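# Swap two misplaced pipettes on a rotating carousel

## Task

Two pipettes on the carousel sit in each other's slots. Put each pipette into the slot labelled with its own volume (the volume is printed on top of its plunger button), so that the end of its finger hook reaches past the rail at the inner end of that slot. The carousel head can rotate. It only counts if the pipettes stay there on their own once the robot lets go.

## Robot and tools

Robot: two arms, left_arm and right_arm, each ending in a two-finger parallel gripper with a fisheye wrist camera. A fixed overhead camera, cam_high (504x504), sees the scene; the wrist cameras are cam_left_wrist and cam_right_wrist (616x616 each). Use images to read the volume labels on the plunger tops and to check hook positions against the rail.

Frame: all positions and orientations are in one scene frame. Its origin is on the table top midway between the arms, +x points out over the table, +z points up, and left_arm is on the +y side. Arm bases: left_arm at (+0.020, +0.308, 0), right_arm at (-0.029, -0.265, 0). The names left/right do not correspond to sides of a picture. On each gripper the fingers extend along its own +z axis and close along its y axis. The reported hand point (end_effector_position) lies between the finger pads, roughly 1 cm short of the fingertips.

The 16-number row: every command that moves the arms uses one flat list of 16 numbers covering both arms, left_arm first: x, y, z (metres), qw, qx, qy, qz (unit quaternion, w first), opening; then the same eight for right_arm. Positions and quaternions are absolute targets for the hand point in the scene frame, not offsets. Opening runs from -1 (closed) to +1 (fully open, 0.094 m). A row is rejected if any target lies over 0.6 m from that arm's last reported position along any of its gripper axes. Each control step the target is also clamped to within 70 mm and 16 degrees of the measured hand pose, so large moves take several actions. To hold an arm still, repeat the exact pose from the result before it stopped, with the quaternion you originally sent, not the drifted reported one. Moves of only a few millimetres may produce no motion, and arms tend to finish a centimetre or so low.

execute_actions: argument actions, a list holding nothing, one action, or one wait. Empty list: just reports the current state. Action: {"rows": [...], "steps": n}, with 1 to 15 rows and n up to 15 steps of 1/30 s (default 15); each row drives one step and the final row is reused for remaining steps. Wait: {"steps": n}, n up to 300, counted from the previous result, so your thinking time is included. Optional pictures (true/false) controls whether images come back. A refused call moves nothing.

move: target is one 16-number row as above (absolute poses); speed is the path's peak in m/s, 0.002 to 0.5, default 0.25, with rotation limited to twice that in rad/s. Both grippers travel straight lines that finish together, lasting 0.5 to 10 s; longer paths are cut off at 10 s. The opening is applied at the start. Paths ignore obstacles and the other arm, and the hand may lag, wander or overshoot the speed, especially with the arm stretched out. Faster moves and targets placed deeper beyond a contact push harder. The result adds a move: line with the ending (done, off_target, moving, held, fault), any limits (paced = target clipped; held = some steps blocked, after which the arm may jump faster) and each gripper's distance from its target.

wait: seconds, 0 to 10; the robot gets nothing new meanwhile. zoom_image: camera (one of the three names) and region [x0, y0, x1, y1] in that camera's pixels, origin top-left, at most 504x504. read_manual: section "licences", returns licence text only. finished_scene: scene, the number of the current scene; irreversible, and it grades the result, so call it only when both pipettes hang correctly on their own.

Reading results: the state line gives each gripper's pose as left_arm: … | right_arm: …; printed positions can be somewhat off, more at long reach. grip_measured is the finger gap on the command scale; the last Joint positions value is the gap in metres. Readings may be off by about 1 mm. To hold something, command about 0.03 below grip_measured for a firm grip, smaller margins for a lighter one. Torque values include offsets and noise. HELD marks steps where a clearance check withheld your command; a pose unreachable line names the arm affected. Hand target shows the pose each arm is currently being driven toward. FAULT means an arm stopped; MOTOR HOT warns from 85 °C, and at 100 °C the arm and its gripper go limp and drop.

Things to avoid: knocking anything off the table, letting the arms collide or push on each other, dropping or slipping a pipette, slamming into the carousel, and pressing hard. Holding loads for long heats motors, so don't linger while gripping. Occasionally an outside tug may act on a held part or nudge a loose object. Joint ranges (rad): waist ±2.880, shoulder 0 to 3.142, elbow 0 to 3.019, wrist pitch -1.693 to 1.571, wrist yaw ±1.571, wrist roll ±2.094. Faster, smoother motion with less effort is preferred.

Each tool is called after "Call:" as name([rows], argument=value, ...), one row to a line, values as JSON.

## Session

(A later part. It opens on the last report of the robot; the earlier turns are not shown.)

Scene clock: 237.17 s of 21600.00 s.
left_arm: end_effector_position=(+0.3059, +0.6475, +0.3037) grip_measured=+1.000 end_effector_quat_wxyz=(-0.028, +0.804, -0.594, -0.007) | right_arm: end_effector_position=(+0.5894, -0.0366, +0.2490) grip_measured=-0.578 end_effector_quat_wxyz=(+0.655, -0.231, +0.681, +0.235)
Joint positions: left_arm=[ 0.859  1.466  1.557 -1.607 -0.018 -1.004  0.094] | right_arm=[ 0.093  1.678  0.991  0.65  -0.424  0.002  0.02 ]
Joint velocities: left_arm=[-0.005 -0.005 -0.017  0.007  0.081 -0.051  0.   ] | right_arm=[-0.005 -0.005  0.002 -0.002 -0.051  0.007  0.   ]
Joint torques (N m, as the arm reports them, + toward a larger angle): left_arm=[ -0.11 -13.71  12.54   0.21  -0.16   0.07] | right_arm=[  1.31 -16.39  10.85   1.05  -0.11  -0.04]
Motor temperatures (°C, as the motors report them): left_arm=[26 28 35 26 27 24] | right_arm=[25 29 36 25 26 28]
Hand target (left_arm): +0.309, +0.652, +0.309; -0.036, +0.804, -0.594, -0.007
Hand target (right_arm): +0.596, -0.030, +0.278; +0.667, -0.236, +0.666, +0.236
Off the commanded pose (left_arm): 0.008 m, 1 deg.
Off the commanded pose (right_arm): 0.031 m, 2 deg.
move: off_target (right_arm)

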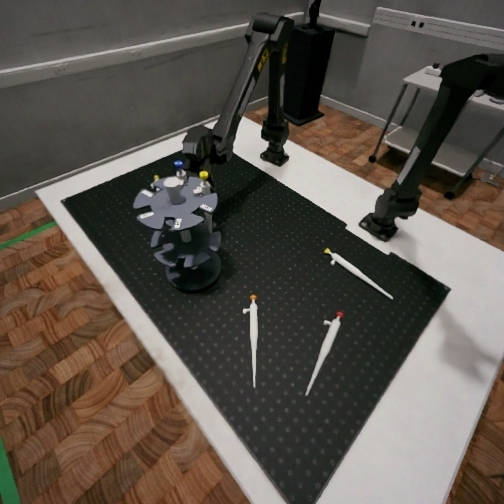

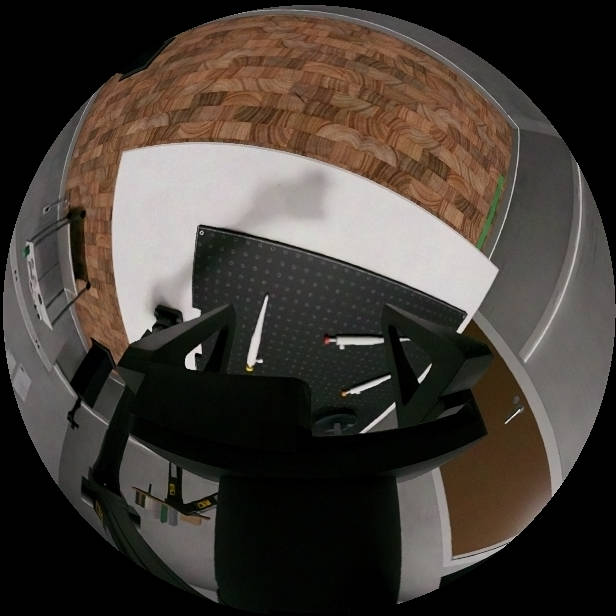

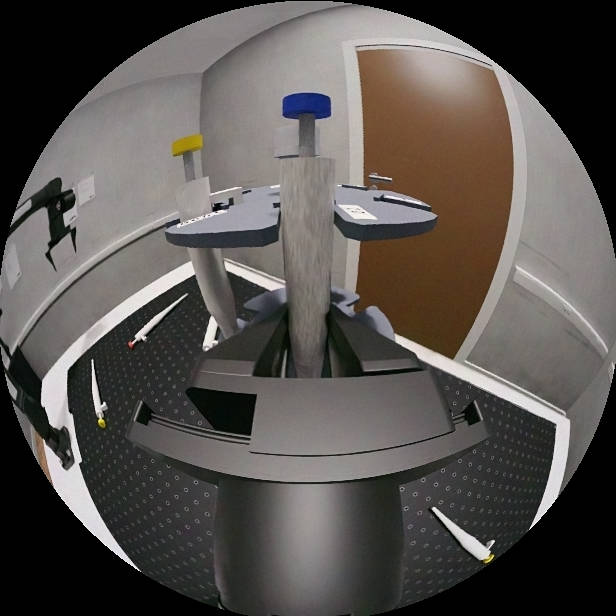

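Call:
move(target=[0.309, 0.652, 0.309, -0.036, 0.804, -0.594, -0.007, 1, 0.598, -0.029, 0.292, 0.6665, -0.236, 0.6665, 0.236, -0.61], speed=0.03)

Scene clock: 241.47 s of 21600.00 s.
left_arm: end_effector_position=(+0.3059, +0.6475, +0.3037) grip_measured=+1.000 end_effector_quat_wxyz=(-0.028, +0.804, -0.594, -0.007) | right_arm: end_effector_position=(+0.5879, -0.0370, +0.2500) grip_measured=-0.578 end_effector_quat_wxyz=(+0.646, -0.232, +0.689, +0.234)
Joint positions: left_arm=[ 0.859  1.466  1.557 -1.607 -0.018 -1.004  0.094] | right_arm=[ 0.093  1.663  0.994  0.609 -0.424 -0.002  0.02 ]
Joint velocities: left_arm=[-0.015 -0.005 -0.017  0.017  0.037  0.007  0.   ] | right_arm=[-0.005 -0.005  0.007  0.007  0.066 -0.066 -0.001]
Joint torques (N m, as the arm reports them, + toward a larger angle): left_arm=[ -0.38 -13.69  12.49   0.36  -0.15   0.06] | right_arm=[  1.07 -17.13  11.58   1.39  -0.16   0.03]
Motor temperatures (°C, as the motors report them): left_arm=[26 28 35 26 27 24] | right_arm=[25 29 36 25 26 28]
Hand target (left_arm): +0.309, +0.652, +0.309; -0.036, +0.804, -0.594, -0.007
Hand target (right_arm): +0.595, -0.030, +0.292; +0.667, -0.236, +0.666, +0.236
Off the commanded pose (left_arm): 0.008 m, 1 deg.
Off the commanded pose (right_arm): 0.044 m, 3 deg.
move: off_target (right_arm)

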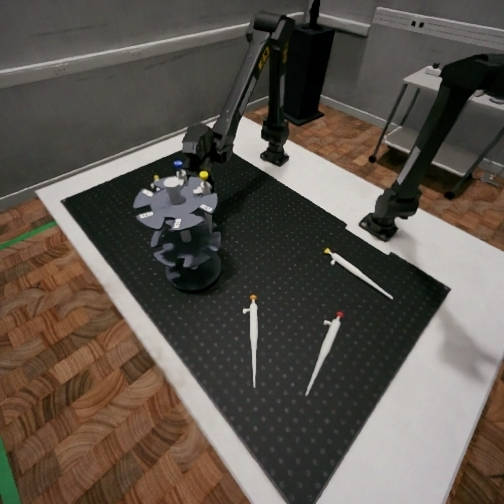

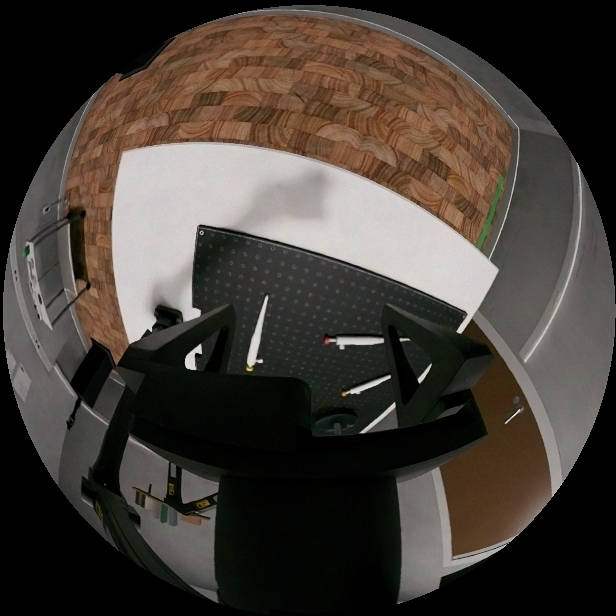

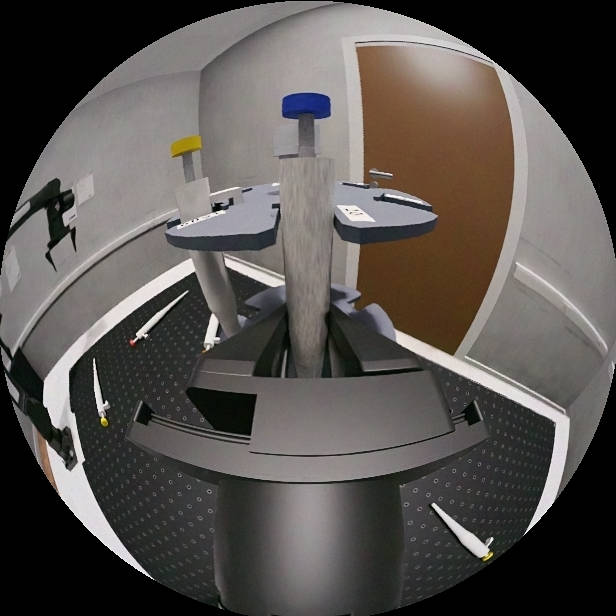

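Call:
move(target=[0.309, 0.652, 0.309, -0.036, 0.804, -0.594, -0.007, 1, 0.602, -0.026, 0.300, 0.672, -0.238, 0.661, 0.234, -0.61], speed=0.03)

Scene clock: 247.00 s of 21600.00 s.
left_arm: end_effector_position=(+0.3059, +0.6475, +0.3037) grip_measured=+1.000 end_effector_quat_wxyz=(-0.028, +0.804, -0.594, -0.007) | right_arm: end_effector_position=(+0.5890, -0.0367, +0.2508) grip_measured=-0.578 end_effector_quat_wxyz=(+0.645, -0.232, +0.689, +0.233)
Joint positions: left_arm=[ 0.859  1.466  1.557 -1.607 -0.018 -1.004  0.094] | right_arm=[ 0.093  1.663  0.999  0.601 -0.424 -0.005  0.02 ]
Joint velocities: left_arm=[-0.024 -0.015  0.007 -0.012 -0.066 -0.066  0.   ] | right_arm=[-0.005 -0.005  0.002  0.022 -0.066 -0.007  0.   ]
Joint torques (N m, as the arm reports them, + toward a larger angle): left_arm=[ -0.11 -13.88  12.43   0.24  -0.13   0.06] | right_arm=[  1.2  -17.3   12.49   1.63  -0.01   0.04]
Motor temperatures (°C, as the motors report them): left_arm=[26 28 35 26 27 24] | right_arm=[25 30 36 25 26 28]
Hand target (left_arm): +0.309, +0.652, +0.309; -0.036, +0.804, -0.594, -0.007
Hand target (right_arm): +0.598, -0.027, +0.300; +0.672, -0.238, +0.661, +0.234
Off the commanded pose (left_arm): 0.008 m, 1 deg.
Off the commanded pose (right_arm): 0.052 m, 4 deg.
After step 90, 0.53 s passed at rest.
move: off_target (right_arm)

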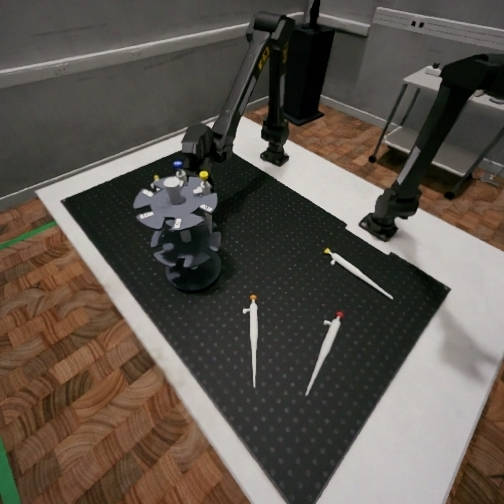

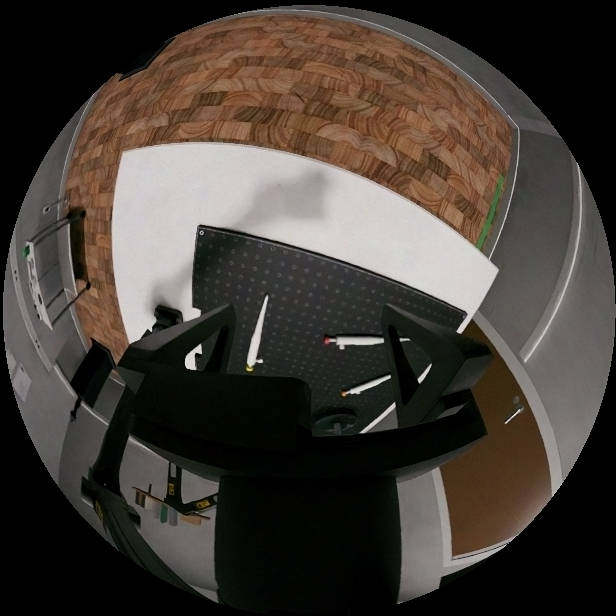

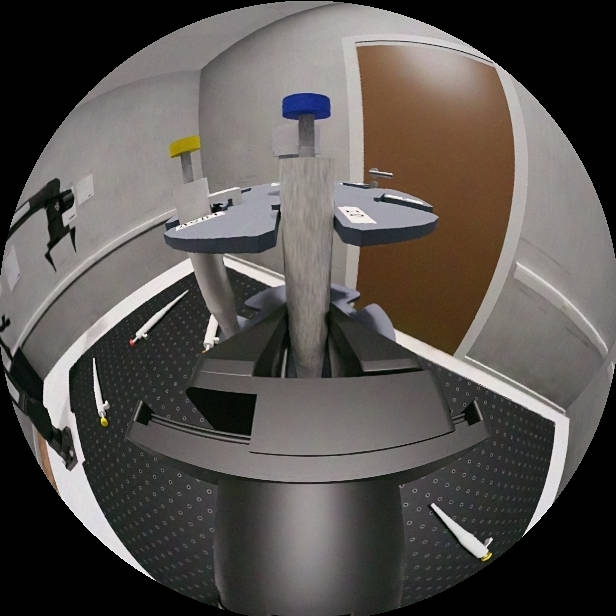

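Call:
move(target=[0.309, 0.652, 0.309, -0.036, 0.804, -0.594, -0.007, 1, 0.602, -0.026, 0.310, 0.675, -0.239, 0.658, 0.233, -0.61], speed=0.02)

Scene clock: 259.87 s of 21600.00 s.
left_arm: end_effector_position=(+0.3059, +0.6475, +0.3037) grip_measured=+1.000 end_effector_quat_wxyz=(-0.028, +0.804, -0.594, -0.007) | right_arm: end_effector_position=(+0.5898, -0.0365, +0.2513) grip_measured=-0.578 end_effector_quat_wxyz=(+0.643, -0.233, +0.691, +0.232)
Joint positions: left_arm=[ 0.859  1.466  1.557 -1.607 -0.018 -1.004  0.094] | right_arm=[ 0.093  1.661  1.004  0.587 -0.424 -0.009  0.02 ]
Joint velocities: left_arm=[-0.005  0.005  0.002  0.012 -0.081 -0.066  0.   ] | right_arm=[-0.005 -0.015 -0.002  0.007 -0.007 -0.037  0.   ]
Joint torques (N m, as the arm reports them, + toward a larger angle): left_arm=[ -0.72 -14.21  12.53   0.29  -0.14   0.07] | right_arm=[  1.41 -18.68  12.69   1.77  -0.03   0.03]
Motor temperatures (°C, as the motors report them): left_arm=[26 28 36 26 27 24] | right_arm=[25 30 38 25 26 28]
Hand target (left_arm): +0.309, +0.652, +0.309; -0.036, +0.804, -0.594, -0.007
Hand target (right_arm): +0.597, -0.028, +0.310; +0.675, -0.239, +0.658, +0.233
Off the commanded pose (left_arm): 0.008 m, 1 deg.
Off the commanded pose (right_arm): 0.061 m, 5 deg.
After step 90, 6.57 s passed at rest.
move: off_target (right_arm)

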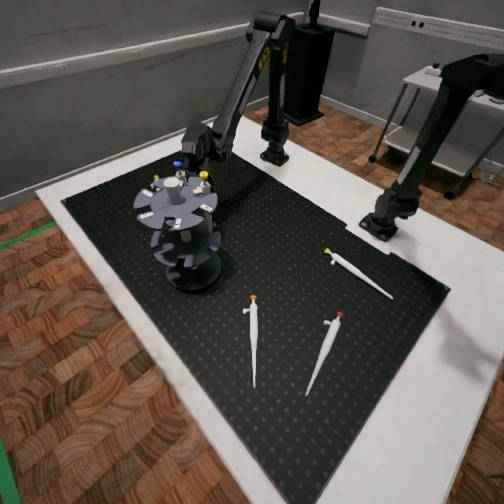

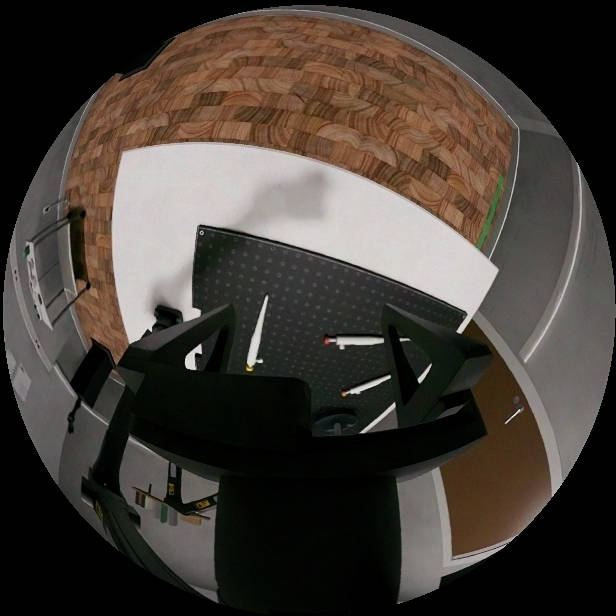

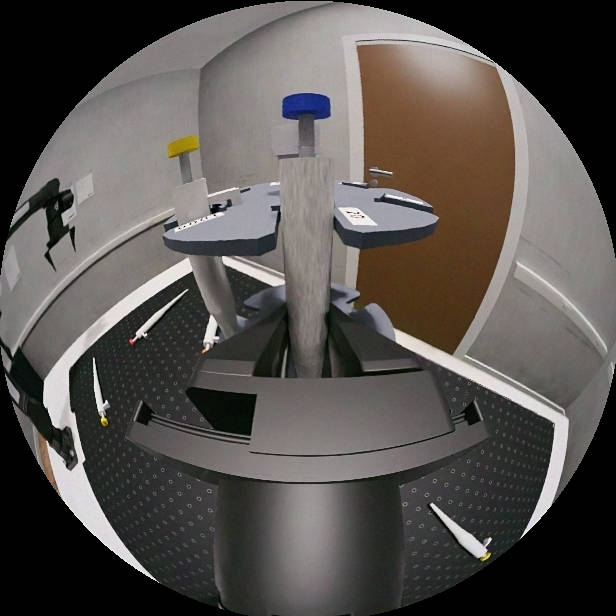

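Call:
move(target=[0.45, 0.20, 0.40, 0.60, 0.30, 0.68, -0.30, 1, 0.595, -0.032, 0.268, 0.6665, -0.236, 0.6665, 0.236, -0.61], speed=0.25)

Scene clock: 269.40 s of 21600.00 s.
left_arm: end_effector_position=(+0.4411, +0.2002, +0.3826) grip_measured=+1.000 end_effector_quat_wxyz=(+0.592, +0.280, +0.692, -0.304) | right_arm: end_effector_position=(+0.5900, -0.0362, +0.2585) grip_measured=-0.578 end_effector_quat_wxyz=(+0.654, -0.235, +0.681, +0.232)
Joint positions: left_arm=[ 0.064  0.961  0.794 -0.024  0.922  0.063  0.094] | right_arm=[ 0.093  1.661  1.004  0.618 -0.425 -0.009  0.02 ]
Joint velocities: left_arm=[-0.005 -0.005 -0.012  0.002 -0.051 -0.051  0.   ] | right_arm=[-0.005  0.005  0.007  0.002 -0.081  0.037 -0.   ]
Joint torques (N m, as the arm reports them, + toward a larger angle): left_arm=[-1.42 -5.17 15.09  2.25  0.2   0.1 ] | right_arm=[  0.94 -13.33   8.78   4.17  -0.23   0.12]
Motor temperatures (°C, as the motors report them): left_arm=[26 28 35 26 27 24] | right_arm=[25 30 37 25 26 28]
Hand target (left_arm): +0.446, +0.198, +0.400; +0.607, +0.295, +0.676, -0.296
Hand target (right_arm): +0.595, -0.032, +0.268; +0.666, -0.236, +0.667, +0.236
Off the commanded pose (left_arm): 0.020 m, 3 deg.
Off the commanded pose (right_arm): 0.012 m, 2 deg.
After step 90, 0.47 s passed at rest.
move: off_target (left_arm, right_arm)

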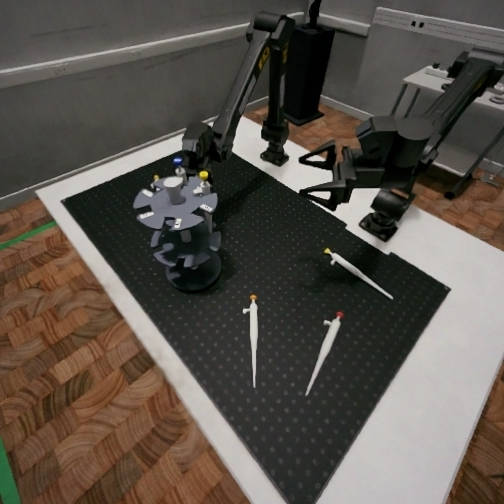

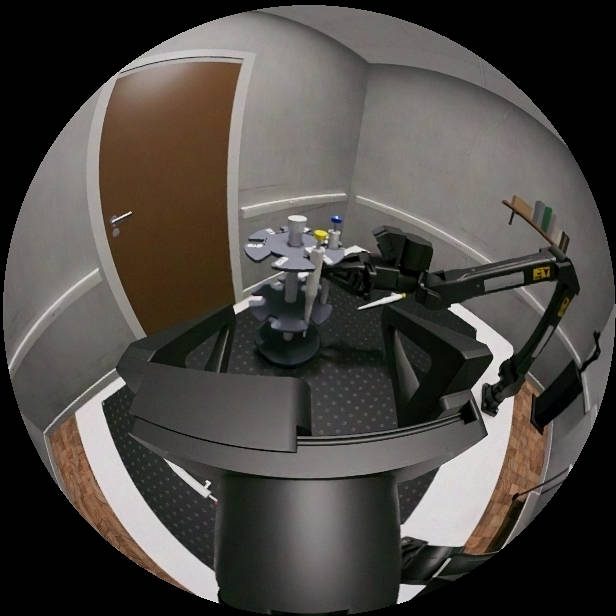

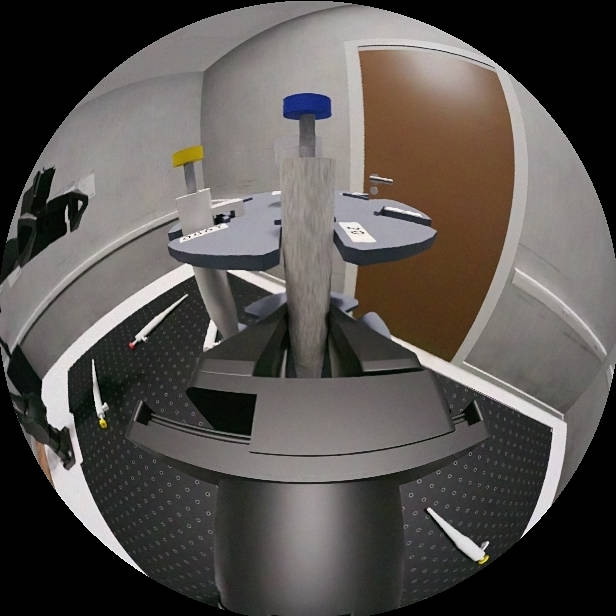

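Call:
zoom_image(camera="cam_left_wrist", region=[240, 200, 400, 340])

Call:
zoom_image(camera="cam_high", region=[130, 140, 230, 240])

Region (240, 200, 400, 340) of cam_left_wrist's 616x616 image, scaled by 3.150, with more detail than that image has; it fills the top 441 rows of this view, and the rest is white.

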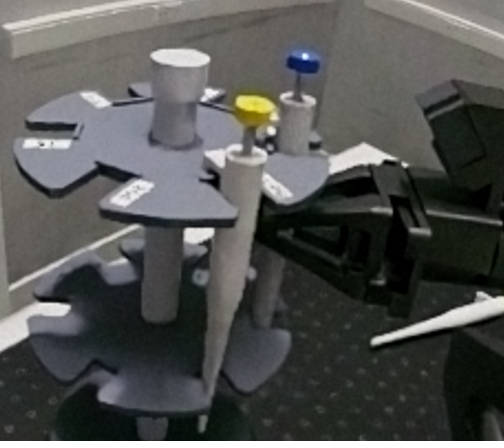

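Region (130, 140, 230, 240) of cam_high's 504x504 image, scaled by 5.040, with more detail than that image has.

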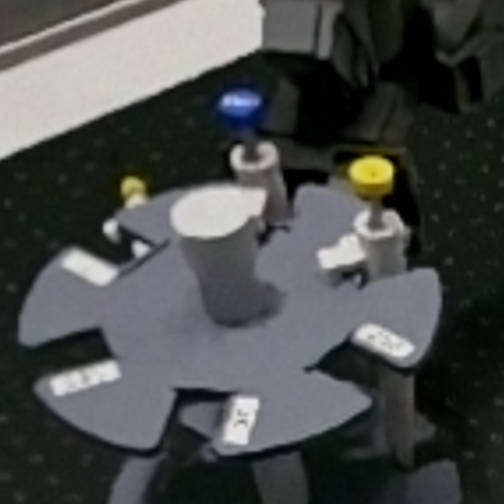

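Call:
move(target=[0.45, 0.20, 0.40, 0.60, 0.30, 0.68, -0.30, 1, 0.565, -0.056, 0.285, 0.6665, -0.236, 0.6665, 0.236, -0.61], speed=0.05)

Scene clock: 277.63 s of 21600.00 s.
left_arm: end_effector_position=(+0.4411, +0.1979, +0.3787) grip_measured=+1.000 end_effector_quat_wxyz=(+0.589, +0.292, +0.688, -0.307) | right_arm: end_effector_position=(+0.5668, -0.0468, +0.2643) grip_measured=-0.578 end_effector_quat_wxyz=(+0.652, -0.240, +0.678, +0.238)
Joint positions: left_arm=[ 0.064  0.972  0.794 -0.024  0.944  0.085  0.094] | right_arm=[ 0.078  1.598  0.94   0.618 -0.458 -0.009  0.02 ]
Joint velocities: left_arm=[-0.005  0.005  0.002 -0.002  0.022  0.022  0.   ] | right_arm=[ 0.005 -0.015  0.002  0.007  0.037  0.051  0.001]
Joint torques (N m, as the arm reports them, + toward a larger angle): left_arm=[-0.46 -5.52 16.59  1.05  0.18  0.14] | right_arm=[ -0.48 -16.9    7.39   3.03  -0.24   0.09]
Motor temperatures (°C, as the motors report them): left_arm=[26 28 37 26 27 24] | right_arm=[25 30 36 25 26 28]
Hand target (left_arm): +0.449, +0.200, +0.400; +0.599, +0.299, +0.679, -0.300
Hand target (right_arm): +0.565, -0.056, +0.284; +0.666, -0.236, +0.667, +0.236
Off the commanded pose (left_arm): 0.023 m, 2 deg.
Off the commanded pose (right_arm): 0.023 m, 2 deg.
After step 90, 3.93 s passed at rest.
move: off_target (left_arm, right_arm)

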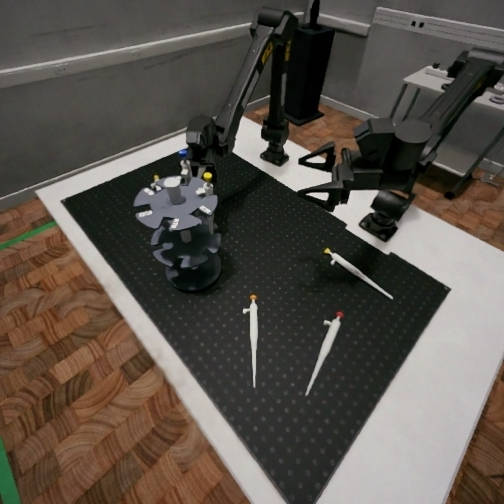

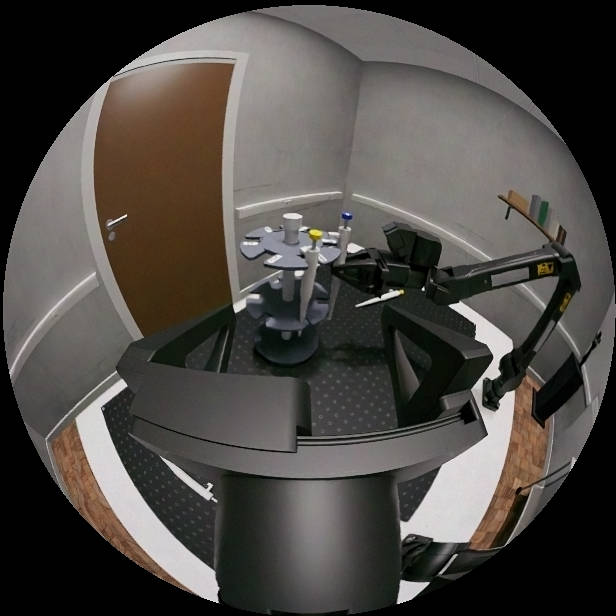

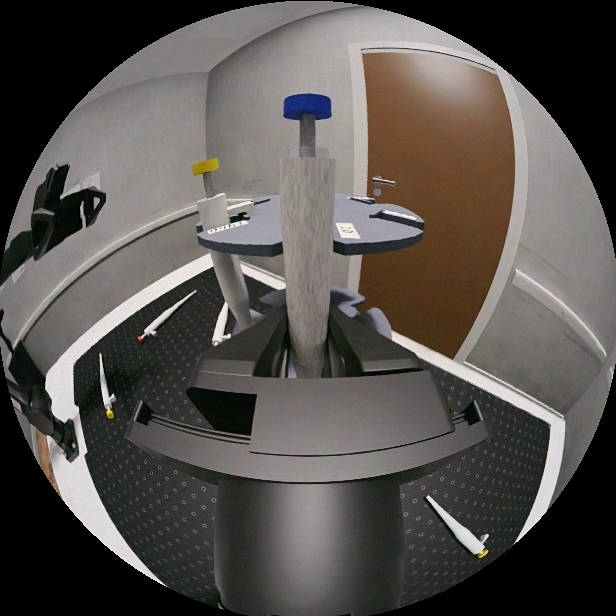

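Call:
move(target=[0.45, 0.20, 0.40, 0.60, 0.30, 0.68, -0.30, 1, 0.44, -0.16, 0.29, 0.6665, -0.236, 0.6665, 0.236, -0.61], speed=0.1)

Scene clock: 283.07 s of 21600.00 s.
left_arm: end_effector_position=(+0.4411, +0.1979, +0.3787) grip_measured=+1.000 end_effector_quat_wxyz=(+0.589, +0.292, +0.688, -0.307) | right_arm: end_effector_position=(+0.4422, -0.1539, +0.2818) grip_measured=-0.578 end_effector_quat_wxyz=(+0.663, -0.240, +0.669, +0.237)
Joint positions: left_arm=[ 0.064  0.972  0.794 -0.024  0.944  0.086  0.094] | right_arm=[-0.146  1.221  0.591  0.619 -0.679 -0.009  0.02 ]
Joint velocities: left_arm=[-0.015 -0.005 -0.007 -0.017  0.051 -0.022  0.   ] | right_arm=[-0.015 -0.024  0.002 -0.002  0.11   0.022  0.   ]
Joint torques (N m, as the arm reports them, + toward a larger angle): left_arm=[-0.33 -4.63 16.69  1.1   0.22  0.15] | right_arm=[-0.51 -8.98  7.17  2.08 -0.24  0.12]
Motor temperatures (°C, as the motors report them): left_arm=[26 28 38 26 27 24] | right_arm=[25 30 36 25 26 28]
Hand target (left_arm): +0.449, +0.200, +0.400; +0.600, +0.299, +0.679, -0.300
Hand target (right_arm): +0.439, -0.159, +0.288; +0.667, -0.236, +0.666, +0.236
Off the commanded pose (left_arm): 0.023 m, 2 deg.
Off the commanded pose (right_arm): 0.010 m, 1 deg.
After step 90, 0.37 s passed at rest.
move: off_target (left_arm)

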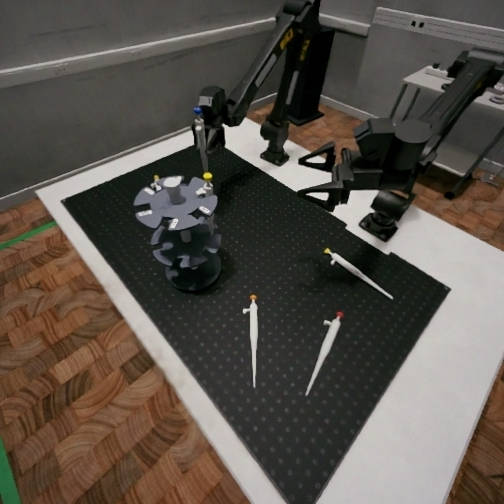

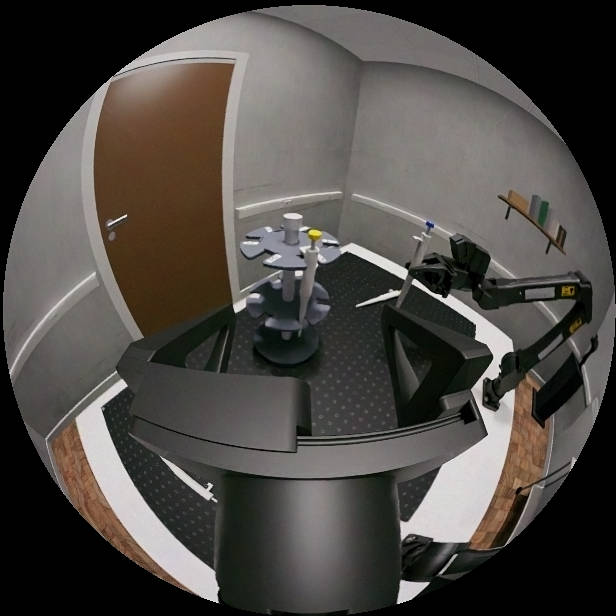

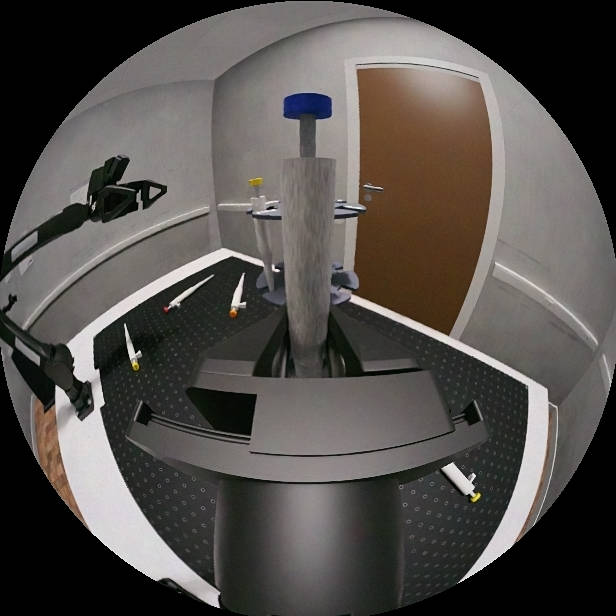

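Call:
move(target=[0.49, 0.078, 0.262, 0.690, 0.153, 0.690, -0.153, 0.4, 0.44, -0.16, 0.29, 0.6665, -0.236, 0.6665, 0.236, -0.61], speed=0.15)

Scene clock: 288.93 s of 21600.00 s.
left_arm: end_effector_position=(+0.4897, +0.0783, +0.2678) grip_measured=+0.402 end_effector_quat_wxyz=(+0.689, +0.153, +0.691, -0.153) | right_arm: end_effector_position=(+0.4418, -0.1535, +0.2818) grip_measured=-0.578 end_effector_quat_wxyz=(+0.663, -0.241, +0.668, +0.238)
Joint positions: left_arm=[-0.47   1.293  0.597  0.693 -0.027 -0.001  0.066] | right_arm=[-0.146  1.221  0.591  0.619 -0.682 -0.009  0.02 ]
Joint velocities: left_arm=[ 0.005 -0.015  0.002 -0.007 -0.007  0.007 -0.   ] | right_arm=[-0.005 -0.005  0.007 -0.007 -0.022  0.095 -0.   ]
Joint torques (N m, as the arm reports them, + toward a larger angle): left_arm=[-0.9  -9.    8.72  2.43 -0.17  0.02] | right_arm=[-0.69 -9.71  7.68  1.89 -0.22  0.13]
Motor temperatures (°C, as the motors report them): left_arm=[26 28 38 26 27 24] | right_arm=[25 30 35 25 26 28]
Hand target (left_arm): +0.488, +0.078, +0.263; +0.690, +0.151, +0.691, -0.154
Hand target (right_arm): +0.440, -0.160, +0.290; +0.667, -0.236, +0.667, +0.236
Off the commanded pose (left_arm): 0.006 m, 0 deg.
Off the commanded pose (right_arm): 0.011 m, 1 deg.
After step 90, 0.93 s passed at rest.
move: off_target (right_arm)

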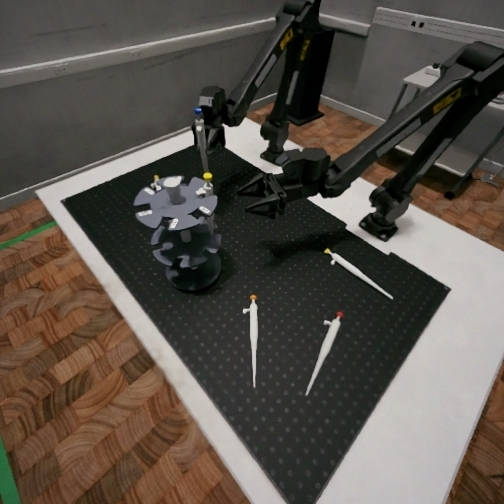

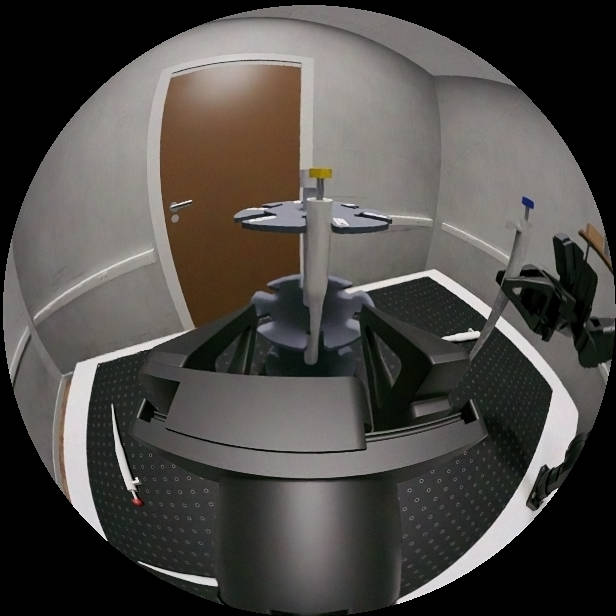

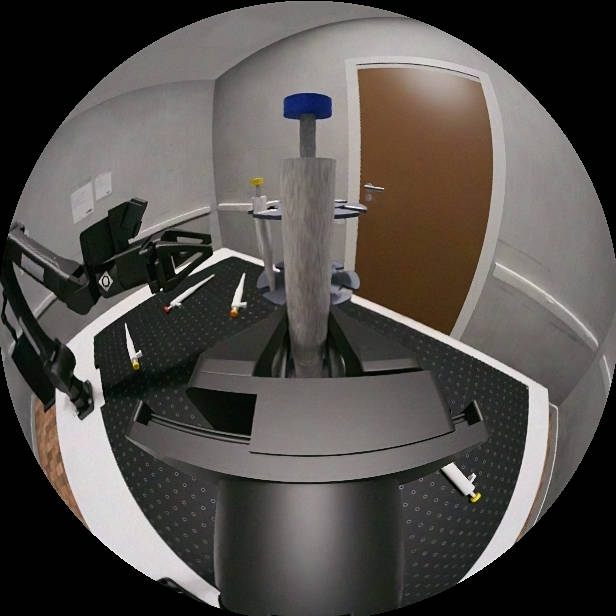

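Call:
move(target=[0.545, 0.039, 0.25, 0.6953, 0.1289, 0.6953, -0.1289, 0.4, 0.44, -0.16, 0.29, 0.6665, -0.236, 0.6665, 0.236, -0.61], speed=0.1)

Scene clock: 294.13 s of 21600.00 s.
left_arm: end_effector_position=(+0.5324, +0.0493, +0.2301) grip_measured=+0.402 end_effector_quat_wxyz=(+0.678, +0.133, +0.713, -0.122) | right_arm: end_effector_position=(+0.4418, -0.1536, +0.2818) grip_measured=-0.578 end_effector_quat_wxyz=(+0.663, -0.241, +0.668, +0.238)
Joint positions: left_arm=[-0.518  1.492  0.705  0.735 -0.148 -0.001  0.066] | right_arm=[-0.146  1.221  0.591  0.619 -0.683 -0.009  0.02 ]
Joint velocities: left_arm=[ 0.005 -0.015 -0.012 -0.007 -0.037  0.051  0.001] | right_arm=[-0.005 -0.005  0.012  0.012 -0.022 -0.037 -0.002]
Joint torques (N m, as the arm reports them, + toward a larger angle): left_arm=[ -0.85 -12.29  13.4    2.42  -0.14   0.04] | right_arm=[-0.82 -9.43  7.66  1.68 -0.22  0.13]
Motor temperatures (°C, as the motors report them): left_arm=[26 28 37 26 27 24] | right_arm=[25 30 35 25 26 28]
Hand target (left_arm): +0.543, +0.039, +0.250; +0.695, +0.129, +0.695, -0.129
Hand target (right_arm): +0.440, -0.160, +0.290; +0.667, -0.236, +0.667, +0.236
Off the commanded pose (left_arm): 0.026 m, 3 deg.
Off the commanded pose (right_arm): 0.011 m, 1 deg.
After step 90, 1.13 s passed at rest.
move: off_target (left_arm, right_arm)

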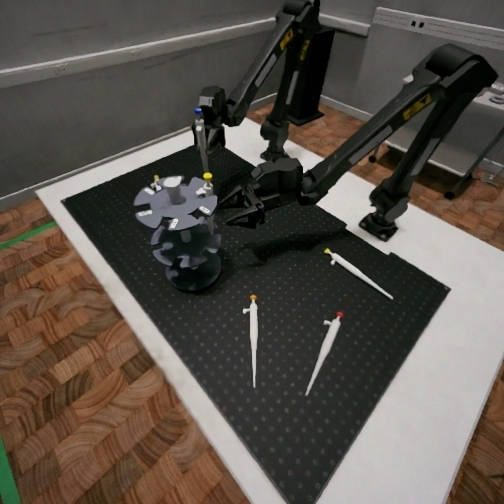

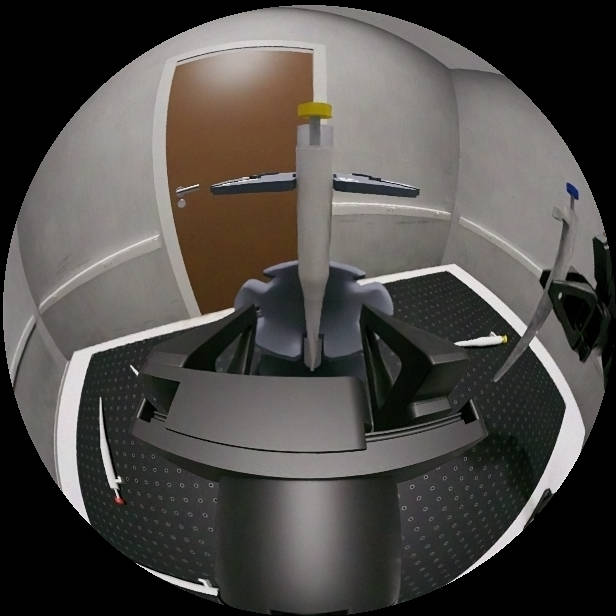

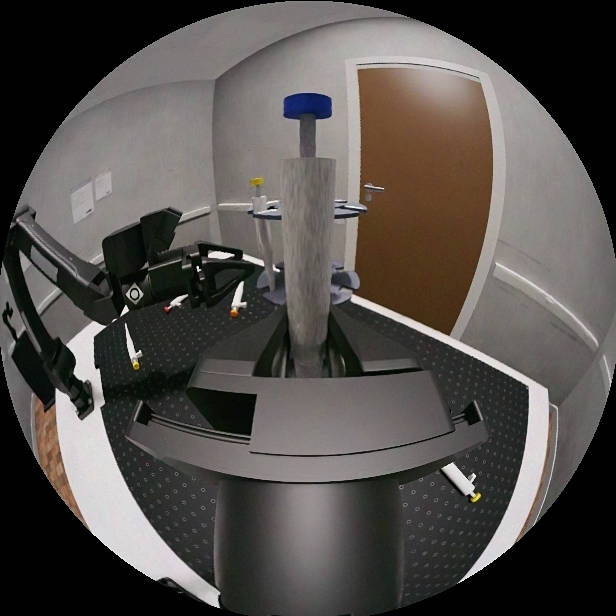

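Call:
move(target=[0.586, 0.019, 0.27, 0.6953, 0.1289, 0.6953, -0.1289, 0.4, 0.44, -0.16, 0.29, 0.6665, -0.236, 0.6665, 0.236, -0.61], speed=0.08)

Scene clock: 298.10 s of 21600.00 s.
left_arm: end_effector_position=(+0.5720, +0.0271, +0.2613) grip_measured=+0.402 end_effector_quat_wxyz=(+0.692, +0.128, +0.699, -0.127) | right_arm: end_effector_position=(+0.4418, -0.1536, +0.2818) grip_measured=-0.578 end_effector_quat_wxyz=(+0.663, -0.241, +0.668, +0.238)
Joint positions: left_arm=[-0.518  1.552  0.85   0.692 -0.148 -0.001  0.066] | right_arm=[-0.146  1.221  0.591  0.619 -0.683 -0.009  0.02 ]
Joint velocities: left_arm=[-0.005 -0.005 -0.022  0.007  0.022  0.022 -0.001] | right_arm=[ 0.005 -0.015 -0.007 -0.017 -0.022  0.037 -0.   ]
Joint torques (N m, as the arm reports them, + toward a larger angle): left_arm=[ -1.2  -12.8   14.38   1.23   0.05   0.03] | right_arm=[-0.32 -9.15  7.6   1.83 -0.19  0.16]
Motor temperatures (°C, as the motors report them): left_arm=[26 28 37 26 27 24] | right_arm=[25 30 35 25 26 28]
Hand target (left_arm): +0.585, +0.019, +0.270; +0.695, +0.129, +0.695, -0.129
Hand target (right_arm): +0.440, -0.160, +0.290; +0.667, -0.236, +0.667, +0.236
Off the commanded pose (left_arm): 0.018 m, 1 deg.
Off the commanded pose (right_arm): 0.011 m, 1 deg.
move: off_target (left_arm, right_arm)

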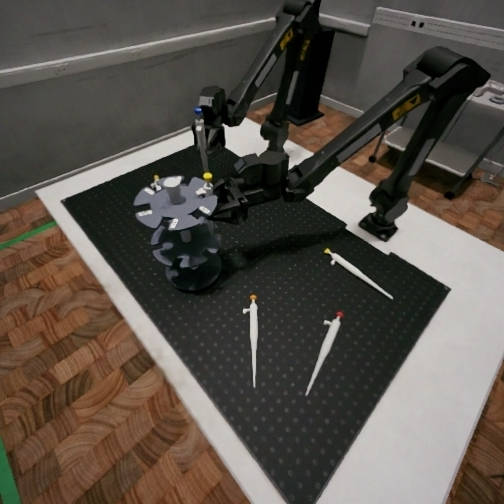

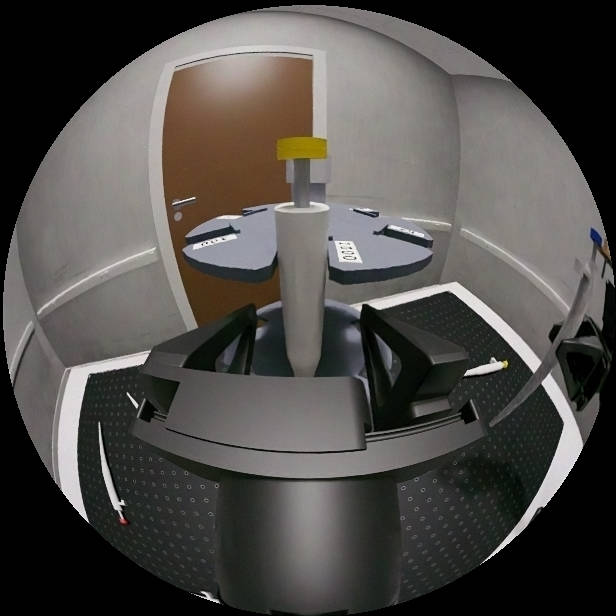

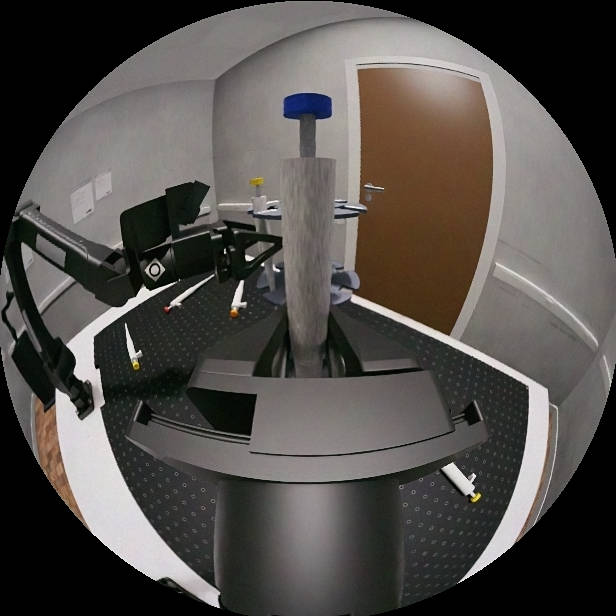

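Call:
move(target=[0.584, 0.021, 0.245, 0.6953, 0.1289, 0.6953, -0.1289, 0.4, 0.44, -0.16, 0.29, 0.6665, -0.236, 0.6665, 0.236, -0.61], speed=0.06)

Scene clock: 302.03 s of 21600.00 s.
left_arm: end_effector_position=(+0.5774, +0.0237, +0.2392) grip_measured=+0.402 end_effector_quat_wxyz=(+0.687, +0.131, +0.704, -0.126) | right_arm: end_effector_position=(+0.4418, -0.1536, +0.2818) grip_measured=-0.578 end_effector_quat_wxyz=(+0.663, -0.241, +0.668, +0.238)
Joint positions: left_arm=[-0.518  1.603  0.85   0.727 -0.146 -0.001  0.066] | right_arm=[-0.146  1.221  0.591  0.619 -0.683 -0.009  0.02 ]
Joint velocities: left_arm=[-0.015  0.005 -0.012  0.012 -0.022  0.037  0.001] | right_arm=[ 0.005 -0.005 -0.022 -0.002  0.007 -0.022  0.001]
Joint torques (N m, as the arm reports them, + toward a larger angle): left_arm=[ -0.59 -13.43  11.11   2.53   0.04   0.04] | right_arm=[-0.36 -9.2   7.61  1.69 -0.23  0.14]
Motor temperatures (°C, as the motors report them): left_arm=[26 28 37 26 27 24] | right_arm=[25 29 35 25 26 28]
Hand target (left_arm): +0.584, +0.021, +0.245; +0.695, +0.129, +0.695, -0.129
Hand target (right_arm): +0.440, -0.160, +0.290; +0.667, -0.236, +0.667, +0.236
Off the commanded pose (left_arm): 0.009 m, 1 deg.
Off the commanded pose (right_arm): 0.011 m, 1 deg.
After step 90, 0.13 s passed at rest.
move: off_target (right_arm)

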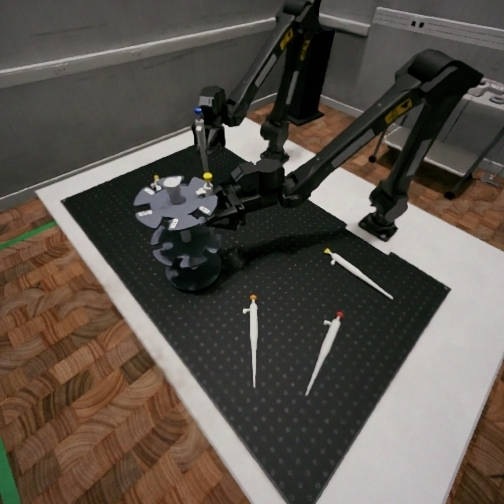

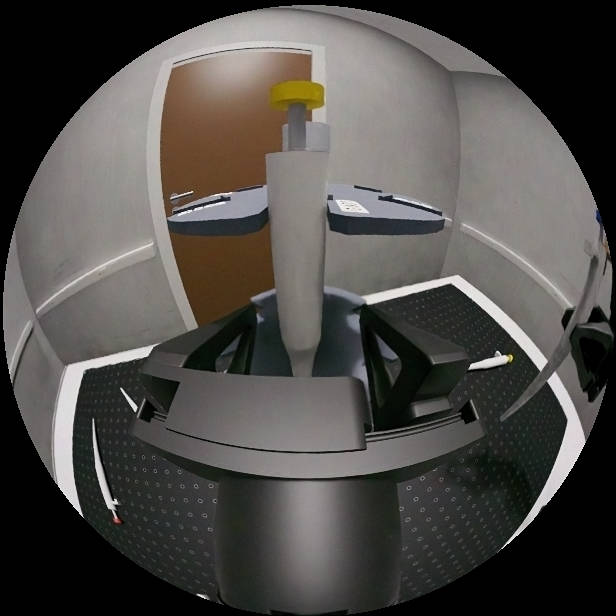

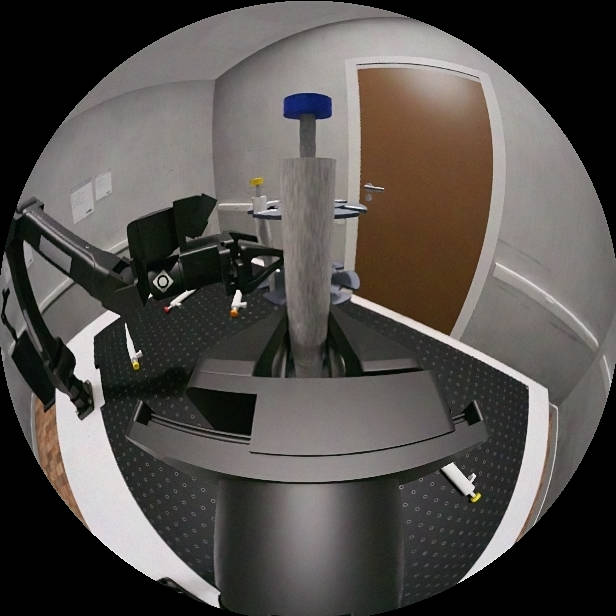

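Call:
move(target=[0.584, 0.021, 0.245, 0.6953, 0.1289, 0.6953, -0.1289, -0.60, 0.44, -0.16, 0.29, 0.6665, -0.236, 0.6665, 0.236, -0.61], speed=0.06)

Scene clock: 305.40 s of 21600.00 s.
left_arm: end_effector_position=(+0.5774, +0.0237, +0.2392) grip_measured=-0.580 end_effector_quat_wxyz=(+0.687, +0.131, +0.704, -0.126) | right_arm: end_effector_position=(+0.4418, -0.1536, +0.2818) grip_measured=-0.578 end_effector_quat_wxyz=(+0.663, -0.241, +0.668, +0.238)
Joint positions: left_arm=[-0.518  1.603  0.85   0.727 -0.146 -0.001  0.02 ] | right_arm=[-0.146  1.221  0.591  0.619 -0.683 -0.009  0.02 ]
Joint velocities: left_arm=[-0.005 -0.015  0.002 -0.017 -0.066  0.022  0.001] | right_arm=[-0.005  0.005 -0.012  0.002  0.007  0.037  0.   ]
Joint torques (N m, as the arm reports them, + toward a larger angle): left_arm=[ -0.75 -13.9   11.24   2.51   0.11   0.04] | right_arm=[-0.07 -9.73  7.6   1.72 -0.2   0.1 ]
Motor temperatures (°C, as the motors report them): left_arm=[26 28 37 26 27 24] | right_arm=[25 29 35 25 26 28]
Hand target (left_arm): +0.584, +0.021, +0.245; +0.695, +0.129, +0.695, -0.129
Hand target (right_arm): +0.440, -0.160, +0.290; +0.667, -0.236, +0.667, +0.236
Off the commanded pose (left_arm): 0.009 m, 1 deg.
Off the commanded pose (right_arm): 0.011 m, 1 deg.
move: off_target (right_arm)

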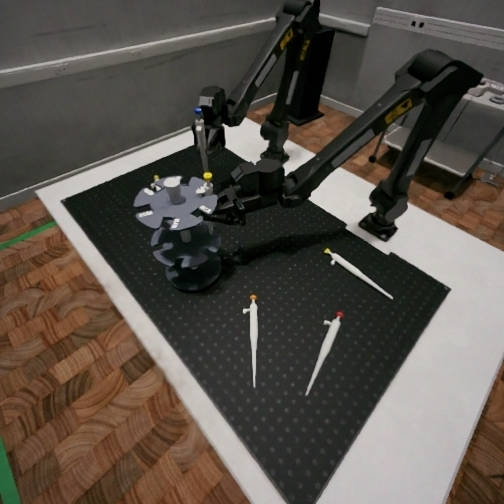

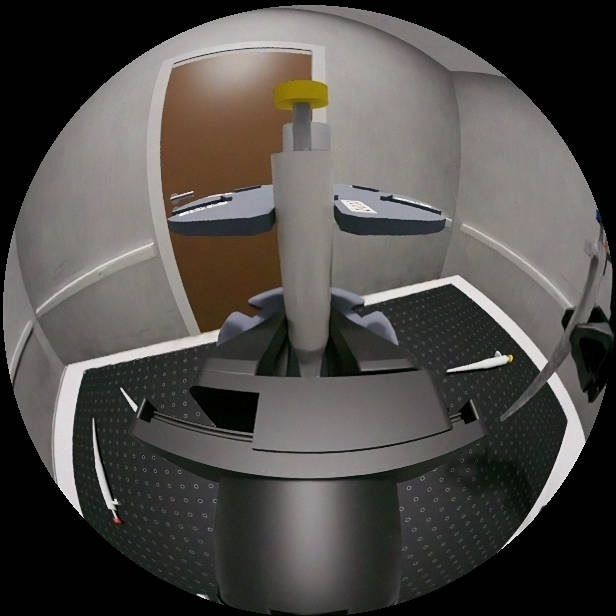

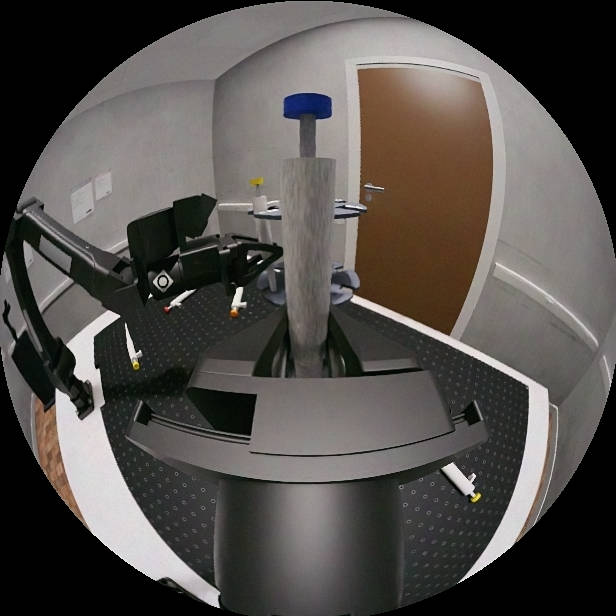

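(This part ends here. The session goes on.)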